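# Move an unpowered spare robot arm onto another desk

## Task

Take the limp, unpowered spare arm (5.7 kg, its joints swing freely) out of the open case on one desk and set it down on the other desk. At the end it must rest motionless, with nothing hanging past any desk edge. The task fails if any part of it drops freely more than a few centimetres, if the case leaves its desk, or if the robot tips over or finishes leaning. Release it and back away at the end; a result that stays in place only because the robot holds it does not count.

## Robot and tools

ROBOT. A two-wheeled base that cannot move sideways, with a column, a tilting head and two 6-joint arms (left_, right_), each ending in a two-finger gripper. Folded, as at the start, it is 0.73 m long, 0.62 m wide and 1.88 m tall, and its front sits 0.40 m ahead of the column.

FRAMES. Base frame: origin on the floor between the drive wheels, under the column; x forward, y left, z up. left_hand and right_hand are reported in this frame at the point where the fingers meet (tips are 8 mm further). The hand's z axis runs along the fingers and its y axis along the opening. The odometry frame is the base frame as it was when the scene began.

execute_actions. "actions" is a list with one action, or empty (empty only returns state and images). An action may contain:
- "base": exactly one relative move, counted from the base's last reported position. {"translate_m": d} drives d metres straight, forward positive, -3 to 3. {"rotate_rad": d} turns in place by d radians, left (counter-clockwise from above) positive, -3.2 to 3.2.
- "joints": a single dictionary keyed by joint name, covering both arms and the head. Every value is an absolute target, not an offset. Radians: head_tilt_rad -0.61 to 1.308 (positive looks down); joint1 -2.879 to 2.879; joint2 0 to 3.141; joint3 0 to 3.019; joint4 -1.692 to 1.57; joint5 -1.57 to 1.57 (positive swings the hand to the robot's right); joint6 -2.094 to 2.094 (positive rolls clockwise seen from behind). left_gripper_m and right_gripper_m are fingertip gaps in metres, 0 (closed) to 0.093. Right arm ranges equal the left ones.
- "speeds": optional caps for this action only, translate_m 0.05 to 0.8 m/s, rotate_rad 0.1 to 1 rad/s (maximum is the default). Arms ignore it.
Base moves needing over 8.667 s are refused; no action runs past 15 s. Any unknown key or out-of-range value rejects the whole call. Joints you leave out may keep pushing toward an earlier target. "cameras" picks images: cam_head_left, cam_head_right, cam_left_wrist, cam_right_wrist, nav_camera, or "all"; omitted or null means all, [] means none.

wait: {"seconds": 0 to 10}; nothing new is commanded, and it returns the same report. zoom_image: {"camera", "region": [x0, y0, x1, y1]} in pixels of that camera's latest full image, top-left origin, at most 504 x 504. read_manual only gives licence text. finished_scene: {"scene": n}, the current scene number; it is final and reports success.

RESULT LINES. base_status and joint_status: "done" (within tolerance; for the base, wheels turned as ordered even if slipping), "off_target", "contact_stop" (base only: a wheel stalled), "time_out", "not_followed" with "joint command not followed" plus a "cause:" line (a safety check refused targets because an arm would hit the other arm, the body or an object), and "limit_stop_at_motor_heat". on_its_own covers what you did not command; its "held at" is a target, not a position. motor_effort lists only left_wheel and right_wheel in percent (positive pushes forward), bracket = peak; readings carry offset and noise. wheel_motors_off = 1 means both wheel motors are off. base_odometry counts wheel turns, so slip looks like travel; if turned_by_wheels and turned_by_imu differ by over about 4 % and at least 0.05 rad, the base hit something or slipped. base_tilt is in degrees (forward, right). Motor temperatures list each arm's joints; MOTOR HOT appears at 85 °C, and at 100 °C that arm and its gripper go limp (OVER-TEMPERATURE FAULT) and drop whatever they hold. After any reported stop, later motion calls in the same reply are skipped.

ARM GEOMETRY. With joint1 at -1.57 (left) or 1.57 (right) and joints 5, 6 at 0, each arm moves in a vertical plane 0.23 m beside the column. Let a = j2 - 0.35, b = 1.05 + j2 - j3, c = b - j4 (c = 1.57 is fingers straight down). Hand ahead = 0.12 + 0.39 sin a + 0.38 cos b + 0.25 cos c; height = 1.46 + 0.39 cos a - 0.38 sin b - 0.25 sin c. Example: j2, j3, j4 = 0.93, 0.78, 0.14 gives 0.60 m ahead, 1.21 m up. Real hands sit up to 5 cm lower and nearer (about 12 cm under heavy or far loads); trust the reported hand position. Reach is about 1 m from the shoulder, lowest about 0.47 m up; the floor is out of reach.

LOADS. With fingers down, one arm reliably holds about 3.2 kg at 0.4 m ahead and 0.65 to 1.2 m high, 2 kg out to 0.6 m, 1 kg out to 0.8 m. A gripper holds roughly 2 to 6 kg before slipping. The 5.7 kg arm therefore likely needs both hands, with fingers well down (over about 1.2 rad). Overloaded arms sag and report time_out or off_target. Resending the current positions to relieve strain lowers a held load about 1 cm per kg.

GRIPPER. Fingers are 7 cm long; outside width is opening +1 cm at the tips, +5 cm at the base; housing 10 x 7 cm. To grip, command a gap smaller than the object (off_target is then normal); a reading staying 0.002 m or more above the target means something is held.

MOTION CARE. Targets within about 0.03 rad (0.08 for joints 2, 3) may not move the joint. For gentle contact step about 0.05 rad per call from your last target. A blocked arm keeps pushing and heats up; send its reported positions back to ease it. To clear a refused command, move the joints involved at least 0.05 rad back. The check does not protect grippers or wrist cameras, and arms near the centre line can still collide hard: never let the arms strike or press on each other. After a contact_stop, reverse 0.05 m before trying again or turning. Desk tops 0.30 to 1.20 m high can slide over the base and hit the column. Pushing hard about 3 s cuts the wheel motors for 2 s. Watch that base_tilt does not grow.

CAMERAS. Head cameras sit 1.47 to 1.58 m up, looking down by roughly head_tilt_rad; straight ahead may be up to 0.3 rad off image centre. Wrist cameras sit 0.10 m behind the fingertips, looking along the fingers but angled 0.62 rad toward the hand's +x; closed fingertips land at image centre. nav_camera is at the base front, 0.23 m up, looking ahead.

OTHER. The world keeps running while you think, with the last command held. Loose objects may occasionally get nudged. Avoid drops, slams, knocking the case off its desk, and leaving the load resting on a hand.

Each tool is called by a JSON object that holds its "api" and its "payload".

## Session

{"api": "execute_actions", "payload": {"actions": []}}

Scene clock: 0.00 s.
Motor temperatures (°C, as the motors report them): left_arm=[23 24 24 21 23 21] | right_arm=[22 23 22 23 23 27]
base_odometry: x=+0.000 y=+0.000 heading=+0.000 (m, m, rad; odometry frame)
turned_by_wheels: +0.000 (rad since the last result)
turned_by_imu: +0.000 (rad since the last result)
base_tilt: forward=+0.1 right=-0.2 (deg)
base_status: not commanded
joint_positions: head_tilt_rad=+0.883 left_joint1_rad=-1.585 left_joint2_rad=+0.890 left_joint3_rad=+0.393 left_joint4_rad=-0.912 left_joint5_rad=+0.000 left_joint6_rad=-0.078 left_gripper_m=+0.094 right_joint1_rad=+1.581 right_joint2_rad=+0.888 right_joint3_rad=+0.390 right_joint4_rad=-0.941 right_joint5_rad=-0.010 right_joint6_rad=-0.055 right_gripper_m=+0.094
joint_status: not commanded
wheel_motors_off: 0
motor_effort: left_wheel=+1 right_wheel=+2 (%)
left_hand: x=+0.1427 y=+0.2216 z=+1.2483 quat_wxyz=(+0.428, +0.029, -0.903, -0.013) (m; base frame)
right_hand: x=+0.1372 y=-0.2216 z=+1.2544 quat_wxyz=(+0.442, +0.027, -0.897, -0.019) (m; base frame)
pictures: cam_head_left, cam_head_right, cam_left_wrist, cam_right_wrist, nav_camera
Images, in order (width x height): cam_head_left 504x504, cam_head_right 504x504, cam_left_wrist 616x616, cam_right_wrist 616x616, nav_camera 504x504.

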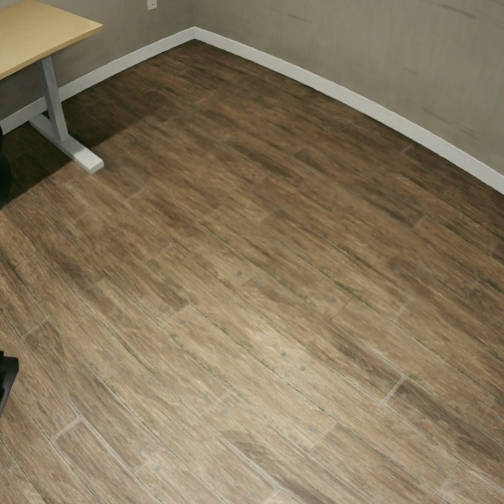

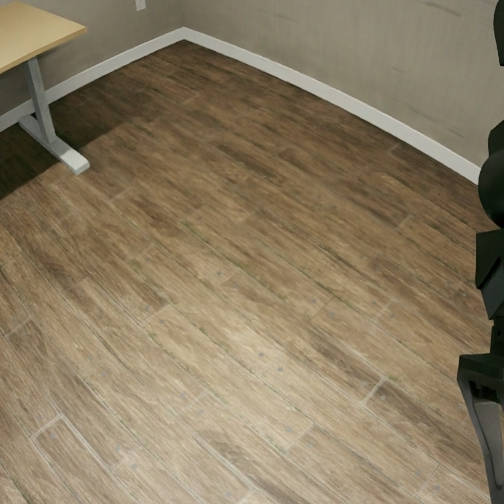

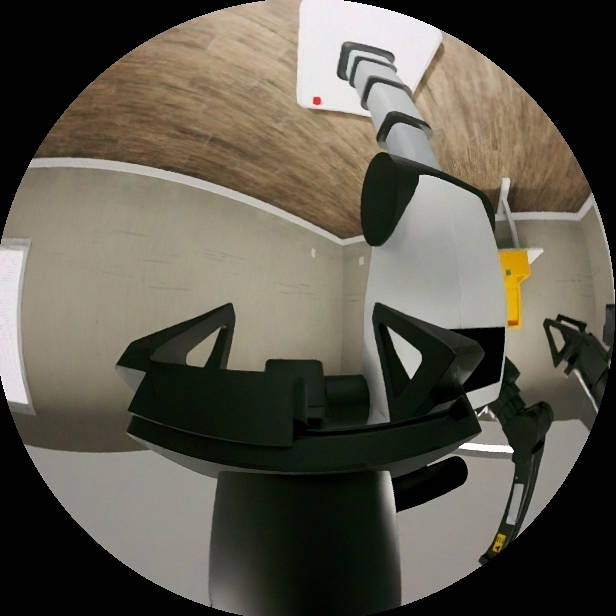

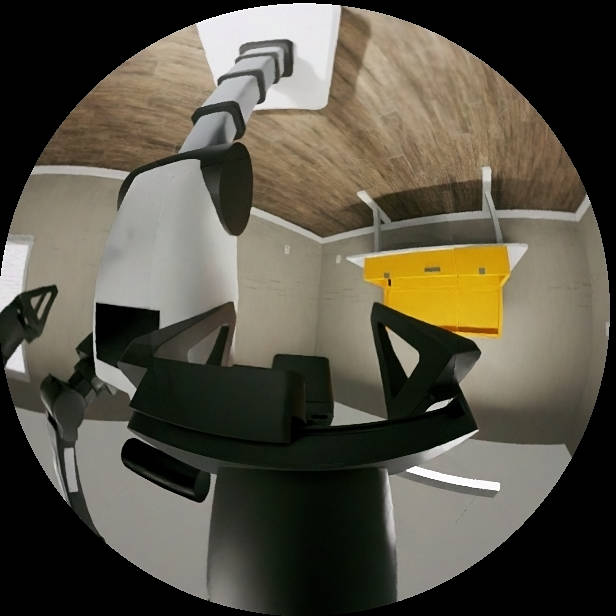

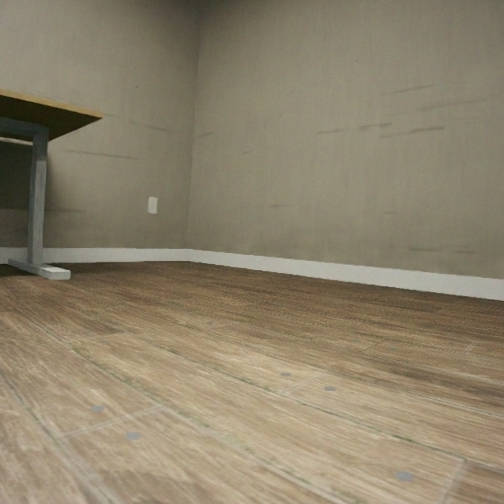

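{"api": "execute_actions", "payload": {"actions": [{"base":{"rotate_rad":-2.25},"joints":{"head_tilt_rad":0.75,"left_joint2_rad":0.9,"left_joint3_rad":0.95,"left_joint4_rad":-0.57,"left_joint6_rad":1.57,"right_joint2_rad":0.9,"right_joint3_rad":0.95,"right_joint4_rad":-0.57,"right_joint6_rad":-1.57}}], "cameras": ["cam_head_left","cam_head_right","nav_camera"]}}

Scene clock: 5.87 s.
Motor temperatures (°C, as the motors report them): left_arm=[23 24 24 21 23 21] | right_arm=[22 23 22 23 23 27]
base_odometry: x=+0.000 y=+0.000 heading=-2.249 (m, m, rad; odometry frame)
turned_by_wheels: -2.249 (rad since the last result)
turned_by_imu: -2.274 (rad since the last result)
base_tilt: forward=+0.1 right=-0.3 (deg)
base_status: done
joint_positions: head_tilt_rad=+0.766 left_joint1_rad=-1.585 left_joint2_rad=+0.890 left_joint3_rad=+0.949 left_joint4_rad=-0.571 left_joint5_rad=+0.000 left_joint6_rad=+1.559 left_gripper_m=+0.094 right_joint1_rad=+1.581 right_joint2_rad=+0.898 right_joint3_rad=+0.949 right_joint4_rad=-0.567 right_joint5_rad=-0.010 right_joint6_rad=-1.562 right_gripper_m=+0.094
joint_status: all done
wheel_motors_off: 0
motor_effort: left_wheel=+3(35) right_wheel=-4(42) (%)
left_hand: x=+0.5361 y=+0.2186 z=+1.2207 quat_wxyz=(-0.008, -0.705, -0.709, +0.000) (m; base frame)
right_hand: x=+0.5350 y=-0.2192 z=+1.2174 quat_wxyz=(-0.009, +0.706, -0.708, -0.004) (m; base frame)
pictures: cam_head_left, cam_head_right, nav_camera
Images, in order (width x height): cam_head_left 504x504, cam_head_right 504x504, nav_camera 504x504.

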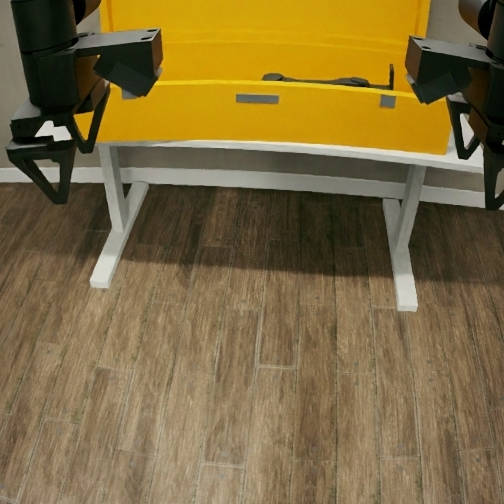

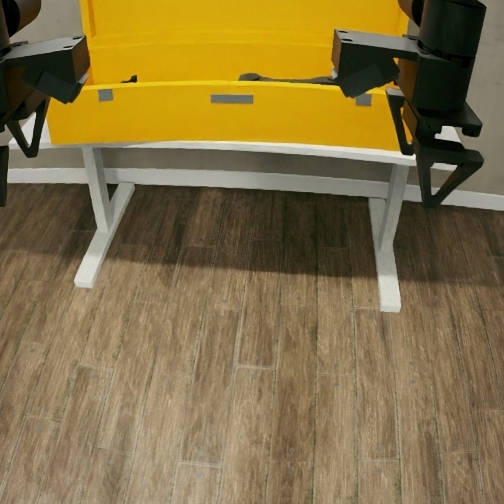

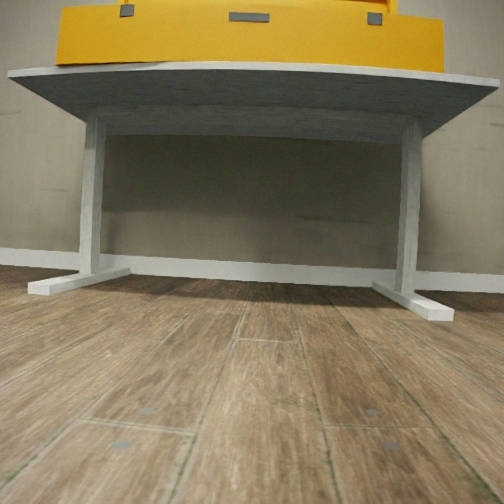

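{"api": "execute_actions", "payload": {"actions": [{"base":{"rotate_rad":-0.07}}], "cameras": []}}

{"api": "execute_actions", "payload": {"actions": [{"base":{"translate_m":1.1},"speeds":{"translate_m":0.4},"joints":{"head_tilt_rad":1.25}}], "cameras": ["cam_head_left","cam_head_right","cam_left_wrist","cam_right_wrist"]}}

Scene clock: 9.20 s.
Motor temperatures (°C, as the motors report them): left_arm=[23 24 24 21 23 21] | right_arm=[22 24 22 23 23 26]
base_odometry: x=+0.000 y=+0.000 heading=-2.318 (m, m, rad; odometry frame)
turned_by_wheels: -0.069 (rad since the last result)
turned_by_imu: -0.069 (rad since the last result)
base_tilt: forward=+0.1 right=-0.3 (deg)
base_status: done
joint_positions: head_tilt_rad=+0.766 left_joint1_rad=-1.585 left_joint2_rad=+0.890 left_joint3_rad=+0.948 left_joint4_rad=-0.571 left_joint5_rad=+0.000 left_joint6_rad=+1.559 left_gripper_m=+0.094 right_joint1_rad=+1.581 right_joint2_rad=+0.898 right_joint3_rad=+0.947 right_joint4_rad=-0.567 right_joint5_rad=-0.010 right_joint6_rad=-1.562 right_gripper_m=+0.094
joint_status: not commanded
wheel_motors_off: 0
motor_effort: left_wheel=+4(25) right_wheel=-5(33) (%)
left_hand: x=+0.5352 y=+0.2185 z=+1.2203 quat_wxyz=(-0.008, -0.705, -0.709, +0.001) (m; base frame)
right_hand: x=+0.5337 y=-0.2192 z=+1.2170 quat_wxyz=(-0.008, +0.706, -0.708, -0.005) (m; base frame)
pictures: none
No camera images: the call's "cameras" was empty. Leave "cameras" out to get every camera's image.

Scene clock: 13.40 s.
Motor temperatures (°C, as the motors report them): left_arm=[23 24 24 21 23 21] | right_arm=[22 24 22 23 23 26]
base_odometry: x=-0.748 y=-0.806 heading=-2.319 (m, m, rad; odometry frame)
turned_by_wheels: -0.001 (rad since the last result)
turned_by_imu: +0.001 (rad since the last result)
base_tilt: forward=+0.0 right=-0.3 (deg)
base_status: done
joint_positions: head_tilt_rad=+1.248 left_joint1_rad=-1.585 left_joint2_rad=+0.890 left_joint3_rad=+0.942 left_joint4_rad=-0.571 left_joint5_rad=+0.000 left_joint6_rad=+1.559 left_gripper_m=+0.094 right_joint1_rad=+1.581 right_joint2_rad=+0.898 right_joint3_rad=+0.941 right_joint4_rad=-0.567 right_joint5_rad=-0.010 right_joint6_rad=-1.563 right_gripper_m=+0.094
joint_status: all done
wheel_motors_off: 0
motor_effort: left_wheel=+0(46) right_wheel=+1(58) (%)
left_hand: x=+0.5322 y=+0.2185 z=+1.2192 quat_wxyz=(-0.006, -0.705, -0.709, +0.002) (m; base frame)
right_hand: x=+0.5306 y=-0.2192 z=+1.2158 quat_wxyz=(-0.007, +0.706, -0.708, -0.007) (m; base frame)
pictures: cam_head_left, cam_head_right, cam_left_wrist, cam_right_wrist
Images, in order (width x height): cam_head_left 504x504, cam_head_right 504x504, cam_left_wrist 616x616, cam_right_wrist 616x616.

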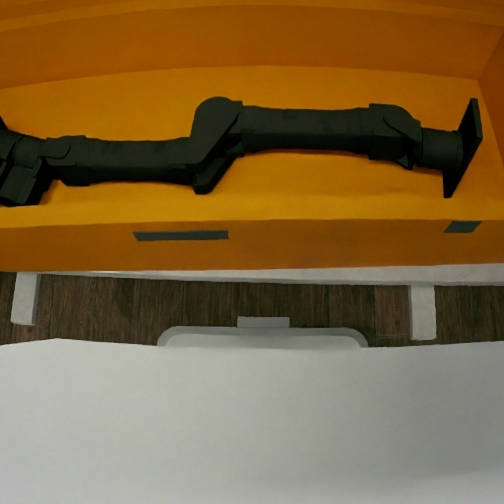

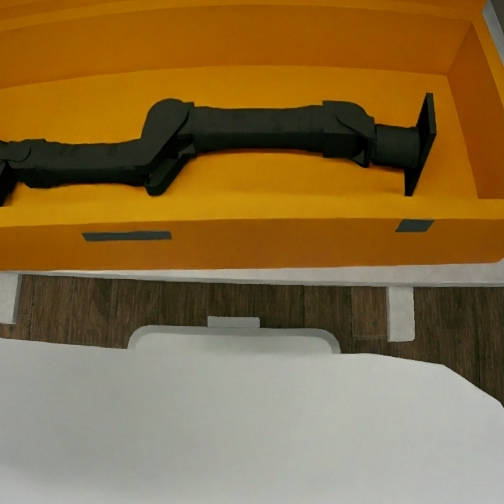

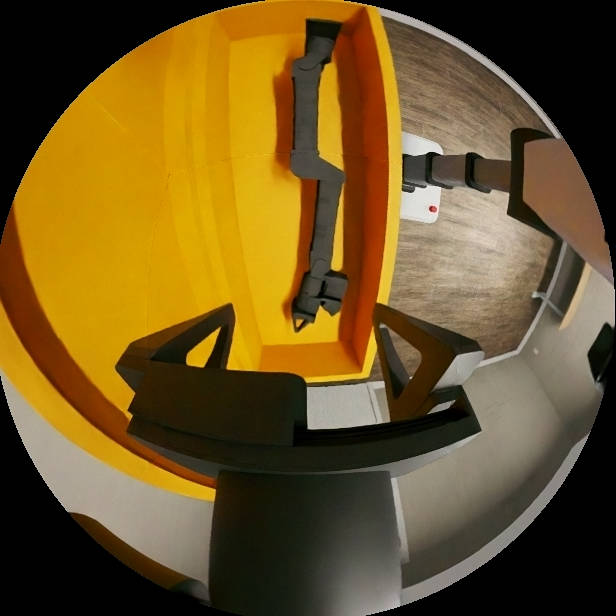

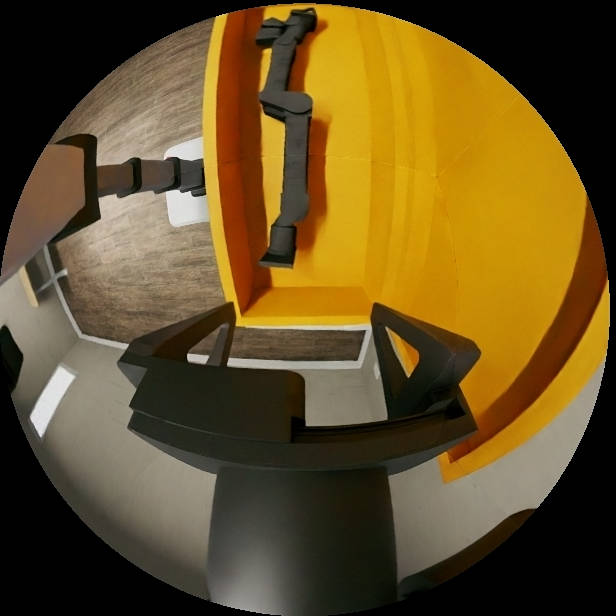

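{"api": "execute_actions", "payload": {"actions": [{"base":{"translate_m":0.08},"joints":{"left_joint1_rad":-1.57,"left_joint2_rad":1.4,"left_joint3_rad":0.82,"left_joint4_rad":0.06,"right_joint1_rad":1.76,"right_joint2_rad":1.4,"right_joint3_rad":0.92,"right_joint4_rad":-0.04}}], "cameras": []}}

{"api": "execute_actions", "payload": {"actions": [{"joints":{"left_joint2_rad":1.78,"left_joint3_rad":0.95,"left_joint4_rad":0.31,"right_joint2_rad":1.72,"right_joint3_rad":1.08,"right_joint4_rad":0.13}}], "cameras": ["cam_head_left","cam_left_wrist","cam_right_wrist"]}}

Scene clock: 21.77 s.
Motor temperatures (°C, as the motors report them): left_arm=[23 25 25 21 23 21] | right_arm=[22 24 23 23 23 26]
base_odometry: x=-0.803 y=-0.865 heading=-2.319 (m, m, rad; odometry frame)
turned_by_wheels: +0.000 (rad since the last result)
turned_by_imu: +0.001 (rad since the last result)
base_tilt: forward=+0.1 right=-0.3 (deg)
base_status: done
joint_positions: head_tilt_rad=+1.248 left_joint1_rad=-1.575 left_joint2_rad=+1.396 left_joint3_rad=+0.820 left_joint4_rad=+0.048 left_joint5_rad=+0.000 left_joint6_rad=+1.559 left_gripper_m=+0.094 right_joint1_rad=+1.767 right_joint2_rad=+1.411 right_joint3_rad=+0.916 right_joint4_rad=-0.053 right_joint5_rad=-0.010 right_joint6_rad=-1.563 right_gripper_m=+0.094
joint_status: all done
wheel_motors_off: 0
motor_effort: left_wheel=+0(29) right_wheel=+0(39) (%)
left_hand: x=+0.4367 y=+0.2222 z=+1.0205 quat_wxyz=(+0.000, -0.704, -0.710, +0.003) (m; base frame)
right_hand: x=+0.4598 y=-0.1115 z=+1.0247 quat_wxyz=(-0.054, +0.736, -0.671, -0.072) (m; base frame)
pictures: none
No camera images: the call's "cameras" was empty. Leave "cameras" out to get every camera's image.

Scene clock: 23.17 s.
Motor temperatures (°C, as the motors report them): left_arm=[23 25 25 21 23 21] | right_arm=[22 24 23 23 23 26]
base_odometry: x=-0.803 y=-0.865 heading=-2.319 (m, m, rad; odometry frame)
turned_by_wheels: +0.000 (rad since the last result)
turned_by_imu: +0.000 (rad since the last result)
base_tilt: forward=+0.1 right=-0.3 (deg)
base_status: not commanded
joint_positions: head_tilt_rad=+1.248 left_joint1_rad=-1.575 left_joint2_rad=+1.800 left_joint3_rad=+0.952 left_joint4_rad=+0.301 left_joint5_rad=+0.000 left_joint6_rad=+1.560 left_gripper_m=+0.094 right_joint1_rad=+1.767 right_joint2_rad=+1.725 right_joint3_rad=+1.081 right_joint4_rad=+0.132 right_joint5_rad=-0.010 right_joint6_rad=-1.563 right_gripper_m=+0.094
joint_status: all done
wheel_motors_off: 0
motor_effort: left_wheel=+0(3) right_wheel=+1(4) (%)
left_hand: x=+0.3781 y=+0.2219 z=+0.8933 quat_wxyz=(+0.007, -0.704, -0.710, +0.010) (m; base frame)
right_hand: x=+0.4517 y=-0.0935 z=+0.9158 quat_wxyz=(-0.067, +0.735, -0.672, -0.060) (m; base frame)
pictures: cam_head_left, cam_left_wrist, cam_right_wrist
Images, in order (width x height): cam_head_left 504x504, cam_left_wrist 616x616, cam_right_wrist 616x616.

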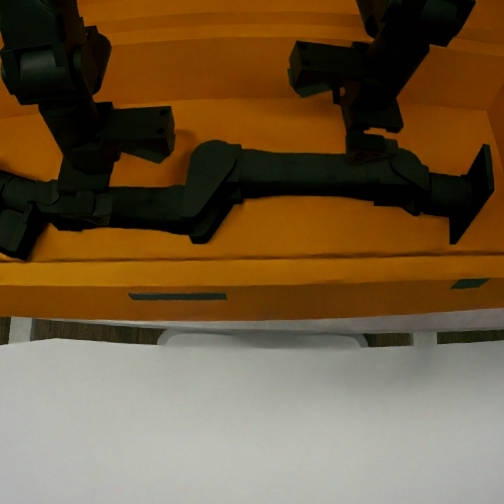

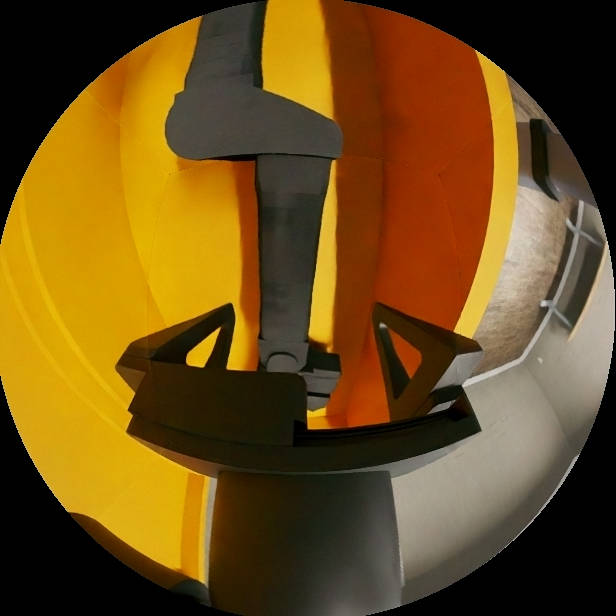

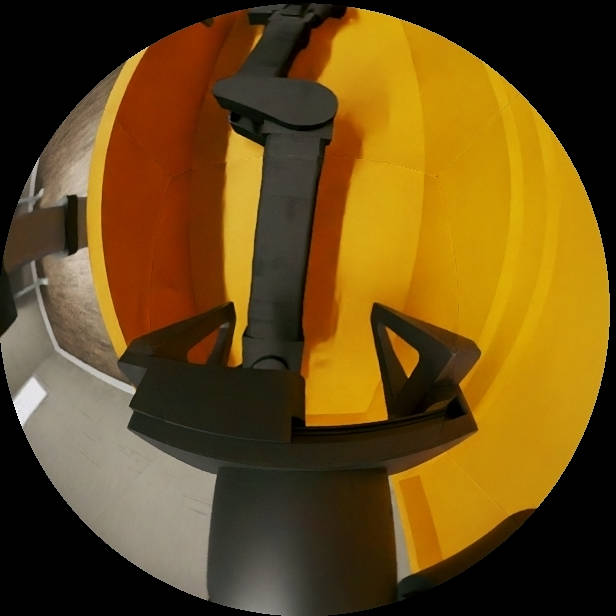

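{"api": "execute_actions", "payload": {"actions": [{"joints":{"left_joint1_rad":-1.61,"left_joint2_rad":1.78,"left_joint3_rad":0.99,"left_joint4_rad":0.27,"right_joint2_rad":1.8,"right_joint3_rad":1.06,"right_joint4_rad":0.22}}], "cameras": []}}

{"api": "execute_actions", "payload": {"actions": [{"joints":{"left_joint2_rad":1.96,"left_joint3_rad":1.14,"left_joint4_rad":0.29,"right_joint2_rad":1.97,"right_joint3_rad":1.21,"right_joint4_rad":0.24}}], "cameras": ["cam_left_wrist","cam_right_wrist"]}}

Scene clock: 27.63 s.
Motor temperatures (°C, as the motors report them): left_arm=[23 25 24 21 23 21] | right_arm=[22 24 22 23 23 26]
base_odometry: x=-0.803 y=-0.865 heading=-2.319 (m, m, rad; odometry frame)
turned_by_wheels: +0.000 (rad since the last result)
turned_by_imu: +0.001 (rad since the last result)
base_tilt: forward=+0.1 right=-0.2 (deg)
base_status: not commanded
joint_positions: head_tilt_rad=+1.248 left_joint1_rad=-1.613 left_joint2_rad=+1.797 left_joint3_rad=+0.997 left_joint4_rad=+0.280 left_joint5_rad=+0.000 left_joint6_rad=+1.560 left_gripper_m=+0.094 right_joint1_rad=+1.767 right_joint2_rad=+1.806 right_joint3_rad=+1.061 right_joint4_rad=+0.210 right_joint5_rad=-0.010 right_joint6_rad=-1.563 right_gripper_m=+0.094
joint_status: all done
wheel_motors_off: 0
motor_effort: left_wheel=-1(1) right_wheel=+1(1) (%)
left_hand: x=+0.4022 y=+0.1971 z=+0.8893 quat_wxyz=(-0.014, -0.711, -0.703, +0.011) (m; base frame)
right_hand: x=+0.4131 y=-0.0932 z=+0.8917 quat_wxyz=(-0.059, +0.736, -0.671, -0.068) (m; base frame)
pictures: none
No camera images: the call's "cameras" was empty. Leave "cameras" out to get every camera's image.

Scene clock: 28.57 s.
Motor temperatures (°C, as the motors report them): left_arm=[23 25 24 21 23 21] | right_arm=[22 24 22 23 23 26]
base_odometry: x=-0.803 y=-0.865 heading=-2.319 (m, m, rad; odometry frame)
turned_by_wheels: +0.000 (rad since the last result)
turned_by_imu: +0.000 (rad since the last result)
base_tilt: forward=+0.1 right=-0.3 (deg)
base_status: not commanded
joint_positions: head_tilt_rad=+1.248 left_joint1_rad=-1.613 left_joint2_rad=+1.909 left_joint3_rad=+1.150 left_joint4_rad=+0.283 left_joint5_rad=+0.000 left_joint6_rad=+1.561 left_gripper_m=+0.094 right_joint1_rad=+1.767 right_joint2_rad=+1.976 right_joint3_rad=+1.214 right_joint4_rad=+0.238 right_joint5_rad=-0.010 right_joint6_rad=-1.563 right_gripper_m=+0.094
joint_status: all done
wheel_motors_off: 0
motor_effort: left_wheel=-1(2) right_wheel=+1(2) (%)
left_hand: x=+0.4308 y=+0.1951 z=+0.8429 quat_wxyz=(-0.030, -0.710, -0.703, -0.004) (m; base frame)
right_hand: x=+0.4108 y=-0.0825 z=+0.8287 quat_wxyz=(-0.063, +0.736, -0.671, -0.064) (m; base frame)
pictures: cam_left_wrist, cam_right_wrist
Images, in order (width x height): cam_left_wrist 616x616, cam_right_wrist 616x616.

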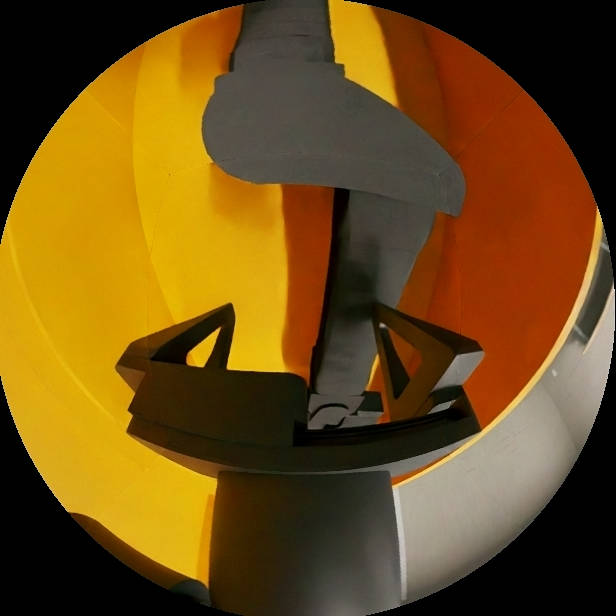

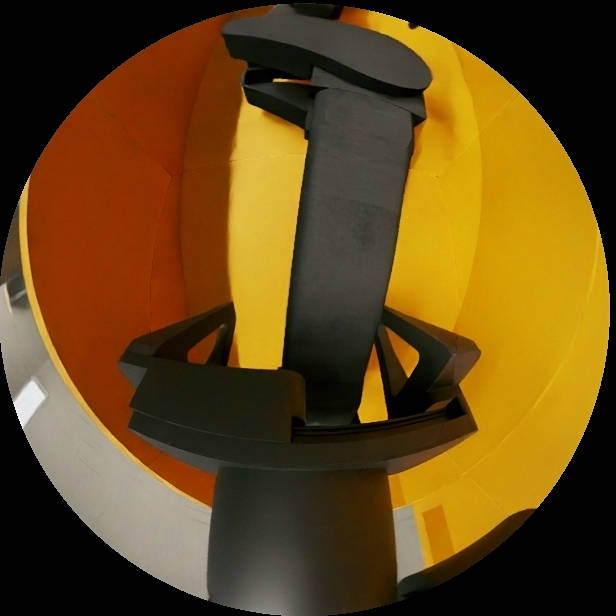

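{"api": "execute_actions", "payload": {"actions": [{"joints":{"left_joint2_rad":1.76,"left_joint3_rad":0.93,"left_joint4_rad":0.31}}], "cameras": []}}

{"api": "execute_actions", "payload": {"actions": [{"joints":{"left_joint2_rad":1.97,"left_joint3_rad":1.1,"left_joint4_rad":0.33}}], "cameras": ["cam_left_wrist"]}}

Scene clock: 31.80 s.
Motor temperatures (°C, as the motors report them): left_arm=[23 25 24 21 23 21] | right_arm=[22 25 22 23 23 26]
base_odometry: x=-0.803 y=-0.865 heading=-2.319 (m, m, rad; odometry frame)
turned_by_wheels: +0.000 (rad since the last result)
turned_by_imu: +0.001 (rad since the last result)
base_tilt: forward=+0.0 right=-0.3 (deg)
base_status: not commanded
joint_positions: head_tilt_rad=+1.248 left_joint1_rad=-1.613 left_joint2_rad=+1.772 left_joint3_rad=+0.934 left_joint4_rad=+0.303 left_joint5_rad=+0.000 left_joint6_rad=+1.561 left_gripper_m=+0.094 right_joint1_rad=+1.767 right_joint2_rad=+1.976 right_joint3_rad=+1.214 right_joint4_rad=+0.238 right_joint5_rad=-0.010 right_joint6_rad=-1.563 right_gripper_m=+0.094
joint_status: all done
wheel_motors_off: 0
motor_effort: left_wheel=-1(1) right_wheel=+0(1) (%)
left_hand: x=+0.3836 y=+0.1982 z=+0.9032 quat_wxyz=(-0.009, -0.711, -0.703, +0.017) (m; base frame)
right_hand: x=+0.4108 y=-0.0825 z=+0.8287 quat_wxyz=(-0.063, +0.736, -0.671, -0.064) (m; base frame)
pictures: none
No camera images: the call's "cameras" was empty. Leave "cameras" out to get every camera's image.

Scene clock: 32.77 s.
Motor temperatures (°C, as the motors report them): left_arm=[23 25 24 21 23 21] | right_arm=[22 25 22 23 23 26]
base_odometry: x=-0.803 y=-0.865 heading=-2.319 (m, m, rad; odometry frame)
turned_by_wheels: +0.000 (rad since the last result)
turned_by_imu: +0.000 (rad since the last result)
base_tilt: forward=+0.0 right=-0.3 (deg)
base_status: not commanded
joint_positions: head_tilt_rad=+1.248 left_joint1_rad=-1.613 left_joint2_rad=+1.969 left_joint3_rad=+1.103 left_joint4_rad=+0.323 left_joint5_rad=+0.000 left_joint6_rad=+1.561 left_gripper_m=+0.094 right_joint1_rad=+1.767 right_joint2_rad=+1.976 right_joint3_rad=+1.214 right_joint4_rad=+0.238 right_joint5_rad=-0.010 right_joint6_rad=-1.563 right_gripper_m=+0.094
joint_status: all done
wheel_motors_off: 0
motor_effort: left_wheel=-1(1) right_wheel=+1(1) (%)
left_hand: x=+0.3747 y=+0.1958 z=+0.8311 quat_wxyz=(-0.006, -0.711, -0.703, +0.020) (m; base frame)
right_hand: x=+0.4108 y=-0.0825 z=+0.8287 quat_wxyz=(-0.063, +0.736, -0.671, -0.064) (m; base frame)
pictures: cam_left_wrist
Images, in order (width x height): cam_left_wrist 616x616.

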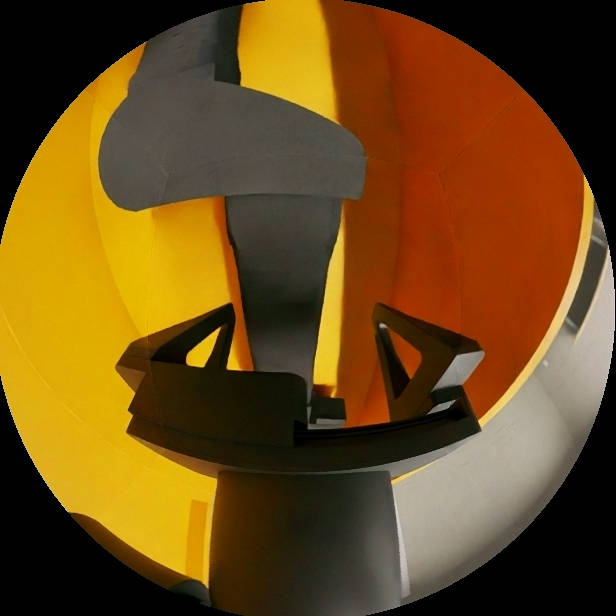

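{"api": "execute_actions", "payload": {"actions": [{"joints":{"left_joint2_rad":2.08,"left_joint3_rad":1.25,"left_joint4_rad":0.3,"right_joint2_rad":2.09,"right_joint3_rad":1.33,"right_joint4_rad":0.25}}], "cameras": ["cam_left_wrist","cam_right_wrist"]}}

{"api": "execute_actions", "payload": {"actions": [{"joints":{"left_gripper_m":0,"right_gripper_m":0}}], "cameras": ["cam_head_left","cam_left_wrist","cam_right_wrist"]}}

Scene clock: 37.03 s.
Motor temperatures (°C, as the motors report them): left_arm=[23 25 24 21 23 21] | right_arm=[22 25 22 23 23 26]
base_odometry: x=-0.803 y=-0.865 heading=-2.319 (m, m, rad; odometry frame)
turned_by_wheels: +0.000 (rad since the last result)
turned_by_imu: +0.001 (rad since the last result)
base_tilt: forward=+0.1 right=-0.3 (deg)
base_status: not commanded
joint_positions: head_tilt_rad=+1.248 left_joint1_rad=-1.613 left_joint2_rad=+2.068 left_joint3_rad=+1.256 left_joint4_rad=+0.309 left_joint5_rad=+0.000 left_joint6_rad=+1.561 left_gripper_m=+0.094 right_joint1_rad=+1.773 right_joint2_rad=+2.044 right_joint3_rad=+1.324 right_joint4_rad=+0.243 right_joint5_rad=-0.006 right_joint6_rad=-1.566 right_gripper_m=+0.094
joint_status: all done
wheel_motors_off: 0
motor_effort: left_wheel=-1(2) right_wheel=+1(1) (%)
left_hand: x=+0.4004 y=+0.1937 z=+0.7868 quat_wxyz=(-0.020, -0.711, -0.703, +0.006) (m; base frame)
right_hand: x=+0.4345 y=-0.0715 z=+0.8008 quat_wxyz=(-0.081, +0.736, -0.671, -0.049) (m; base frame)
pictures: cam_left_wrist, cam_right_wrist
Images, in order (width x height): cam_left_wrist 616x616, cam_right_wrist 616x616.

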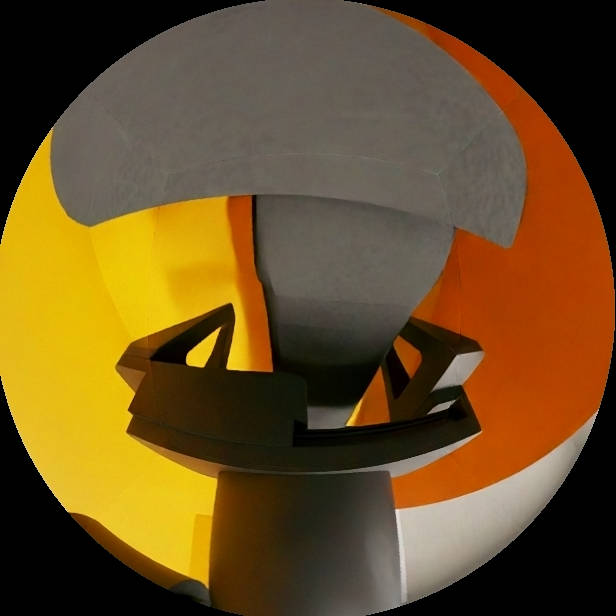

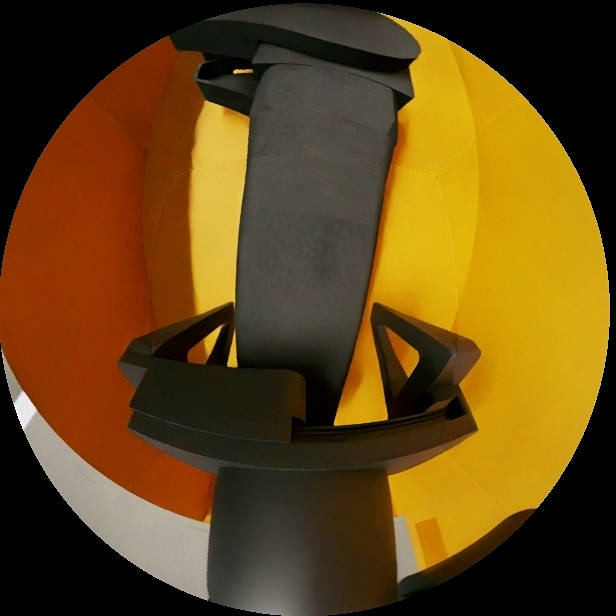

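Scene clock: 37.77 s.
Motor temperatures (°C, as the motors report them): left_arm=[23 25 24 21 23 21] | right_arm=[22 25 22 23 23 26]
base_odometry: x=-0.803 y=-0.865 heading=-2.319 (m, m, rad; odometry frame)
turned_by_wheels: +0.000 (rad since the last result)
turned_by_imu: +0.000 (rad since the last result)
base_tilt: forward=+0.1 right=-0.2 (deg)
base_status: not commanded
joint_positions: head_tilt_rad=+1.248 left_joint1_rad=-1.613 left_joint2_rad=+2.074 left_joint3_rad=+1.245 left_joint4_rad=+0.303 left_joint5_rad=-0.003 left_joint6_rad=+1.579 left_gripper_m=+0.054 right_joint1_rad=+1.778 right_joint2_rad=+2.042 right_joint3_rad=+1.312 right_joint4_rad=+0.246 right_joint5_rad=-0.005 right_joint6_rad=-1.560 right_gripper_m=+0.057
joint_status: left_gripper_m off_target (ended at +0.054, target +0.000); right_gripper_m off_target (ended at +0.057, target +0.000)
wheel_motors_off: 0
motor_effort: left_wheel=+0(2) right_wheel=+3(3) (%)
left_hand: x=+0.3882 y=+0.1944 z=+0.7864 quat_wxyz=(-0.011, -0.717, -0.697, +0.012) (m; base frame)
right_hand: x=+0.4290 y=-0.0691 z=+0.8026 quat_wxyz=(-0.079, +0.735, -0.672, -0.052) (m; base frame)
pictures: cam_head_left, cam_left_wrist, cam_right_wrist
Images, in order (width x height): cam_head_left 504x504, cam_left_wrist 616x616, cam_right_wrist 616x616.

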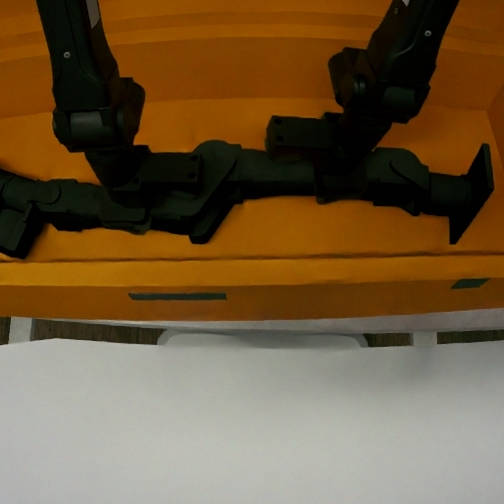

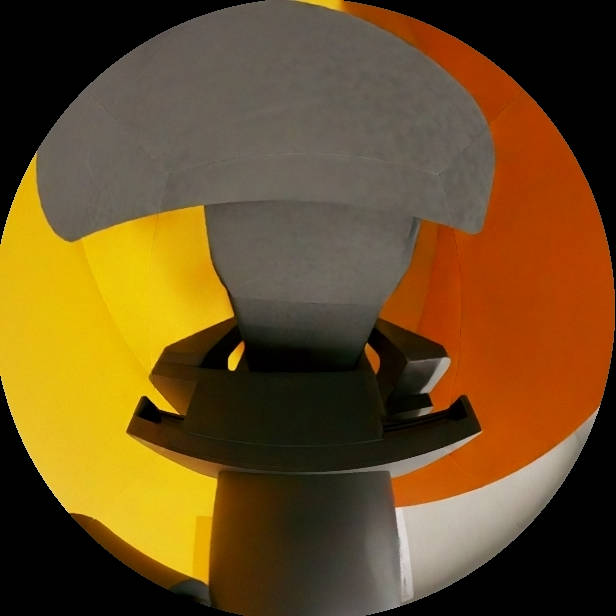

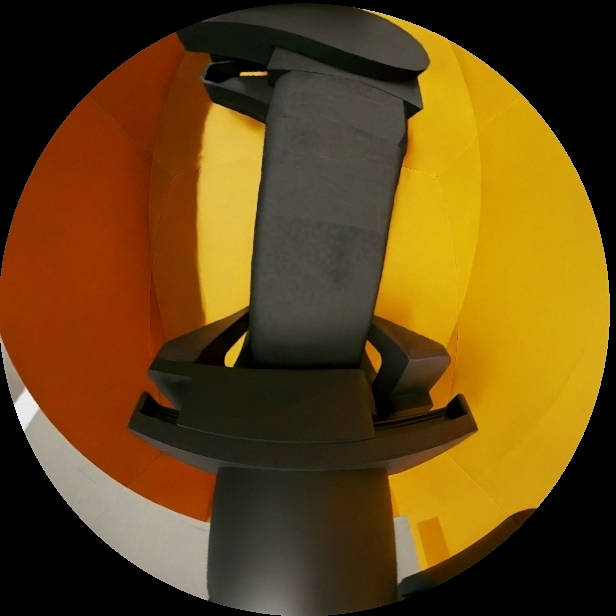

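{"api": "execute_actions", "payload": {"actions": [{"joints":{"right_gripper_m":0.093,"right_joint2_rad":1.8,"right_joint3_rad":1.08,"right_joint4_rad":0.2}}], "cameras": []}}

{"api": "execute_actions", "payload": {"actions": [{"joints":{"right_joint1_rad":1.66,"right_joint2_rad":1.84,"right_joint3_rad":1.11,"right_joint4_rad":0.21,"right_joint6_rad":-1.62}}], "cameras": ["cam_right_wrist"]}}

{"api": "execute_actions", "payload": {"actions": [{"joints":{"right_joint2_rad":1.99,"right_joint3_rad":1.25,"right_joint4_rad":0.22}}], "cameras": ["cam_right_wrist","cam_head_left"]}}

Scene clock: 42.10 s.
Motor temperatures (°C, as the motors report them): left_arm=[23 25 24 21 23 21] | right_arm=[22 25 22 23 23 26]
base_odometry: x=-0.803 y=-0.865 heading=-2.319 (m, m, rad; odometry frame)
turned_by_wheels: +0.000 (rad since the last result)
turned_by_imu: +0.001 (rad since the last result)
base_tilt: forward=+0.1 right=-0.2 (deg)
base_status: not commanded
joint_positions: head_tilt_rad=+1.248 left_joint1_rad=-1.613 left_joint2_rad=+2.074 left_joint3_rad=+1.245 left_joint4_rad=+0.303 left_joint5_rad=-0.004 left_joint6_rad=+1.579 left_gripper_m=+0.054 right_joint1_rad=+1.767 right_joint2_rad=+1.788 right_joint3_rad=+1.088 right_joint4_rad=+0.210 right_joint5_rad=-0.011 right_joint6_rad=-1.562 right_gripper_m=+0.093
joint_status: all done
wheel_motors_off: 0
motor_effort: left_wheel=-1(1) right_wheel=+2(3) (%)
left_hand: x=+0.3883 y=+0.1946 z=+0.7864 quat_wxyz=(-0.011, -0.717, -0.697, +0.012) (m; base frame)
right_hand: x=+0.4403 y=-0.0909 z=+0.8956 quat_wxyz=(-0.076, +0.734, -0.673, -0.053) (m; base frame)
pictures: none
No camera images: the call's "cameras" was empty. Leave "cameras" out to get every camera's image.

Scene clock: 43.17 s.
Motor temperatures (°C, as the motors report them): left_arm=[23 25 24 21 23 21] | right_arm=[22 25 22 23 23 26]
base_odometry: x=-0.803 y=-0.865 heading=-2.319 (m, m, rad; odometry frame)
turned_by_wheels: +0.000 (rad since the last result)
turned_by_imu: +0.000 (rad since the last result)
base_tilt: forward=+0.1 right=-0.3 (deg)
base_status: not commanded
joint_positions: head_tilt_rad=+1.248 left_joint1_rad=-1.613 left_joint2_rad=+2.074 left_joint3_rad=+1.245 left_joint4_rad=+0.303 left_joint5_rad=-0.004 left_joint6_rad=+1.579 left_gripper_m=+0.054 right_joint1_rad=+1.656 right_joint2_rad=+1.837 right_joint3_rad=+1.116 right_joint4_rad=+0.210 right_joint5_rad=-0.010 right_joint6_rad=-1.612 right_gripper_m=+0.093
joint_status: all done
wheel_motors_off: 0
motor_effort: left_wheel=+0(0) right_wheel=+2(3) (%)
left_hand: x=+0.3883 y=+0.1946 z=+0.7864 quat_wxyz=(-0.011, -0.717, -0.697, +0.012) (m; base frame)
right_hand: x=+0.4341 y=-0.1649 z=+0.8688 quat_wxyz=(-0.035, +0.735, -0.676, -0.025) (m; base frame)
pictures: cam_right_wrist
Images, in order (width x height): cam_right_wrist 616x616.

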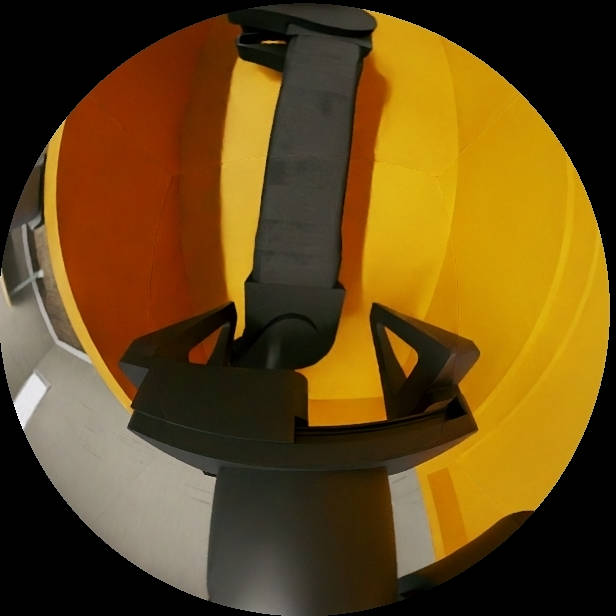

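Scene clock: 43.93 s.
Motor temperatures (°C, as the motors report them): left_arm=[23 25 24 21 23 21] | right_arm=[22 25 22 23 23 26]
base_odometry: x=-0.803 y=-0.865 heading=-2.319 (m, m, rad; odometry frame)
turned_by_wheels: +0.000 (rad since the last result)
turned_by_imu: +0.000 (rad since the last result)
base_tilt: forward=+0.1 right=-0.3 (deg)
base_status: not commanded
joint_positions: head_tilt_rad=+1.248 left_joint1_rad=-1.613 left_joint2_rad=+2.074 left_joint3_rad=+1.245 left_joint4_rad=+0.303 left_joint5_rad=-0.002 left_joint6_rad=+1.581 left_gripper_m=+0.054 right_joint1_rad=+1.662 right_joint2_rad=+1.981 right_joint3_rad=+1.248 right_joint4_rad=+0.211 right_joint5_rad=-0.006 right_joint6_rad=-1.616 right_gripper_m=+0.093
joint_status: all done
wheel_motors_off: 0
motor_effort: left_wheel=-1(1) right_wheel=+1(2) (%)
left_hand: x=+0.3882 y=+0.1943 z=+0.7864 quat_wxyz=(-0.011, -0.718, -0.696, +0.013) (m; base frame)
right_hand: x=+0.4268 y=-0.1580 z=+0.8147 quat_wxyz=(-0.031, +0.738, -0.674, -0.029) (m; base frame)
pictures: cam_head_left, cam_right_wrist
Images, in order (width x height): cam_head_left 504x504, cam_right_wrist 616x616.

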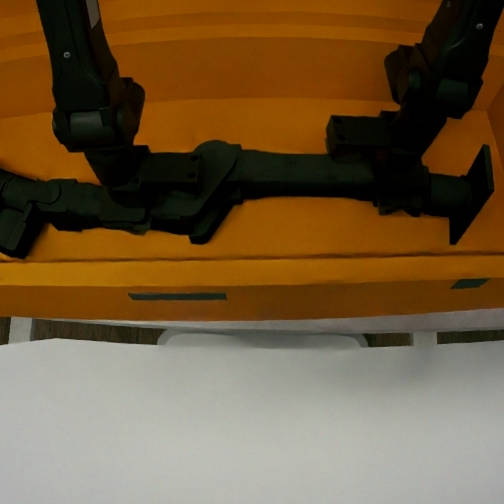

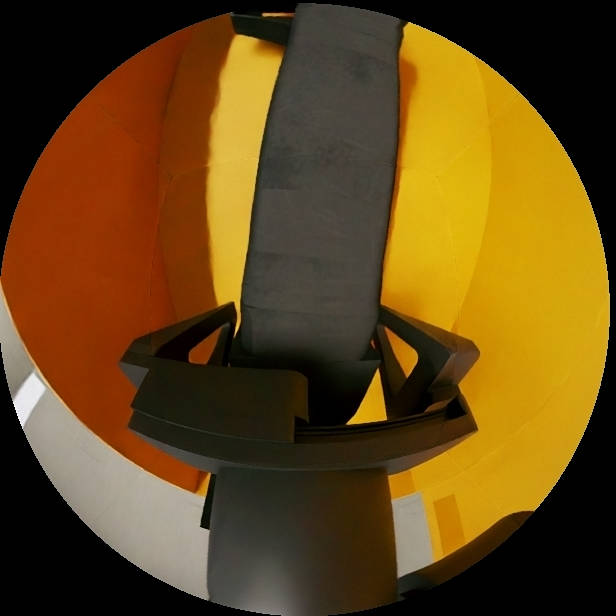

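{"api": "execute_actions", "payload": {"actions": [{"joints":{"right_joint1_rad":1.72}}], "cameras": []}}

{"api": "execute_actions", "payload": {"actions": [{"joints":{"right_joint2_rad":2.12,"right_joint3_rad":1.36,"right_joint4_rad":0.24}}], "cameras": ["cam_right_wrist"]}}

{"api": "execute_actions", "payload": {"actions": [{"joints":{"right_gripper_m":0}}], "cameras": ["cam_right_wrist","cam_head_left"]}}

Scene clock: 48.23 s.
Motor temperatures (°C, as the motors report them): left_arm=[23 25 24 21 23 21] | right_arm=[22 25 22 23 23 26]
base_odometry: x=-0.803 y=-0.865 heading=-2.319 (m, m, rad; odometry frame)
turned_by_wheels: +0.000 (rad since the last result)
turned_by_imu: +0.001 (rad since the last result)
base_tilt: forward=+0.1 right=-0.3 (deg)
base_status: not commanded
joint_positions: head_tilt_rad=+1.248 left_joint1_rad=-1.613 left_joint2_rad=+2.074 left_joint3_rad=+1.245 left_joint4_rad=+0.303 left_joint5_rad=-0.002 left_joint6_rad=+1.581 left_gripper_m=+0.054 right_joint1_rad=+1.729 right_joint2_rad=+1.981 right_joint3_rad=+1.248 right_joint4_rad=+0.211 right_joint5_rad=-0.008 right_joint6_rad=-1.616 right_gripper_m=+0.093
joint_status: all done
wheel_motors_off: 0
motor_effort: left_wheel=-1(1) right_wheel=+1(1) (%)
left_hand: x=+0.3882 y=+0.1943 z=+0.7864 quat_wxyz=(-0.011, -0.718, -0.696, +0.013) (m; base frame)
right_hand: x=+0.4237 y=-0.1092 z=+0.8200 quat_wxyz=(-0.052, +0.748, -0.660, -0.050) (m; base frame)
pictures: none
No camera images: the call's "cameras" was empty. Leave "cameras" out to get every camera's image.

Scene clock: 48.93 s.
Motor temperatures (°C, as the motors report them): left_arm=[23 25 24 21 23 21] | right_arm=[22 25 22 23 23 26]
base_odometry: x=-0.803 y=-0.865 heading=-2.319 (m, m, rad; odometry frame)
turned_by_wheels: +0.000 (rad since the last result)
turned_by_imu: +0.000 (rad since the last result)
base_tilt: forward=+0.0 right=-0.3 (deg)
base_status: not commanded
joint_positions: head_tilt_rad=+1.248 left_joint1_rad=-1.612 left_joint2_rad=+2.073 left_joint3_rad=+1.245 left_joint4_rad=+0.299 left_joint5_rad=+0.002 left_joint6_rad=+1.583 left_gripper_m=+0.054 right_joint1_rad=+1.730 right_joint2_rad=+2.023 right_joint3_rad=+1.313 right_joint4_rad=+0.227 right_joint5_rad=+0.002 right_joint6_rad=-1.616 right_gripper_m=+0.093
joint_status: all done
wheel_motors_off: 0
motor_effort: left_wheel=-1(2) right_wheel=+2(3) (%)
left_hand: x=+0.3880 y=+0.1942 z=+0.7867 quat_wxyz=(-0.012, -0.718, -0.695, +0.015) (m; base frame)
right_hand: x=+0.4408 y=-0.1056 z=+0.8027 quat_wxyz=(-0.064, +0.747, -0.661, -0.033) (m; base frame)
pictures: cam_right_wrist
Images, in order (width x height): cam_right_wrist 616x616.

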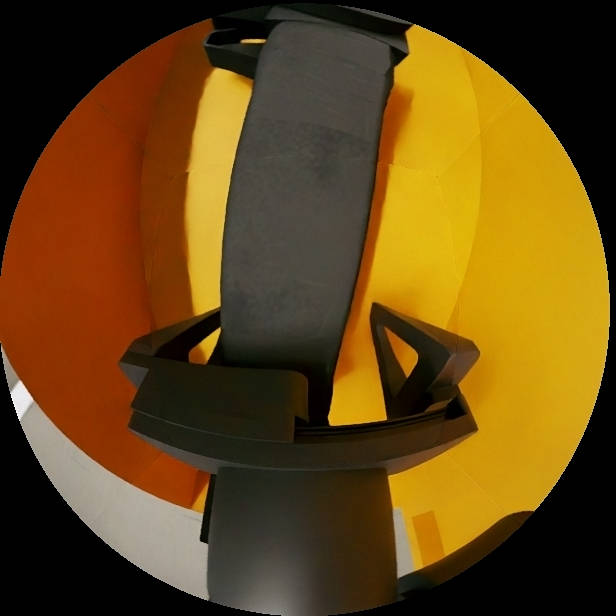

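Scene clock: 49.63 s.
Motor temperatures (°C, as the motors report them): left_arm=[23 25 24 21 23 21] | right_arm=[22 25 22 23 23 26]
base_odometry: x=-0.803 y=-0.865 heading=-2.319 (m, m, rad; odometry frame)
turned_by_wheels: +0.000 (rad since the last result)
turned_by_imu: +0.000 (rad since the last result)
base_tilt: forward=+0.1 right=-0.3 (deg)
base_status: not commanded
joint_positions: head_tilt_rad=+1.248 left_joint1_rad=-1.612 left_joint2_rad=+2.073 left_joint3_rad=+1.245 left_joint4_rad=+0.298 left_joint5_rad=+0.002 left_joint6_rad=+1.583 left_gripper_m=+0.054 right_joint1_rad=+1.735 right_joint2_rad=+2.021 right_joint3_rad=+1.288 right_joint4_rad=+0.227 right_joint5_rad=+0.014 right_joint6_rad=-1.606 right_gripper_m=+0.060
joint_status: right_gripper_m off_target (ended at +0.060, target +0.000)
wheel_motors_off: 0
motor_effort: left_wheel=-1(1) right_wheel=+3(4) (%)
left_hand: x=+0.3879 y=+0.1942 z=+0.7867 quat_wxyz=(-0.011, -0.718, -0.695, +0.015) (m; base frame)
right_hand: x=+0.4268 y=-0.1054 z=+0.8051 quat_wxyz=(-0.053, +0.745, -0.663, -0.038) (m; base frame)
pictures: cam_head_left, cam_right_wrist
Images, in order (width x height): cam_head_left 504x504, cam_right_wrist 616x616.

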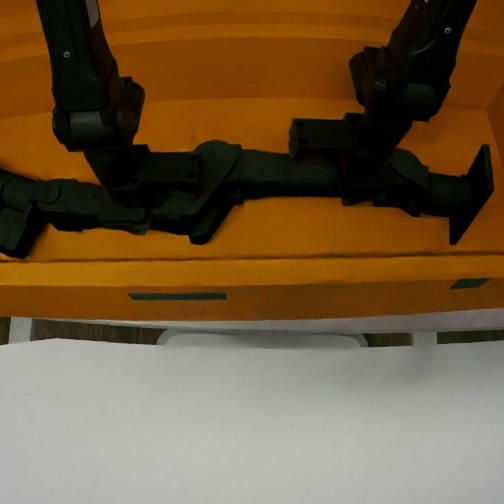

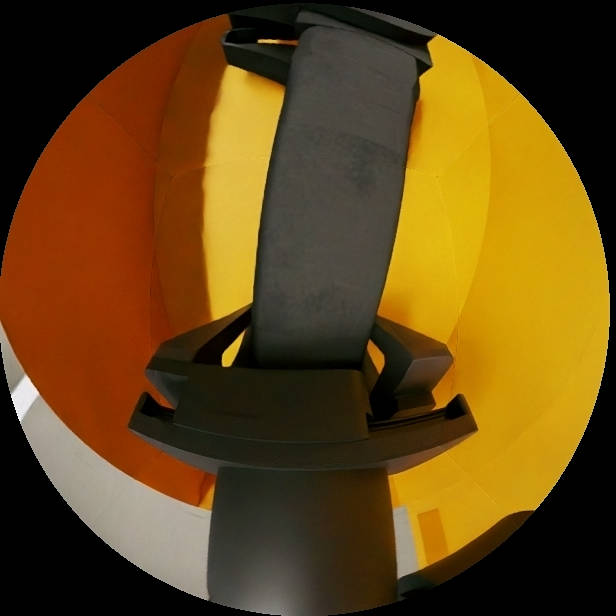

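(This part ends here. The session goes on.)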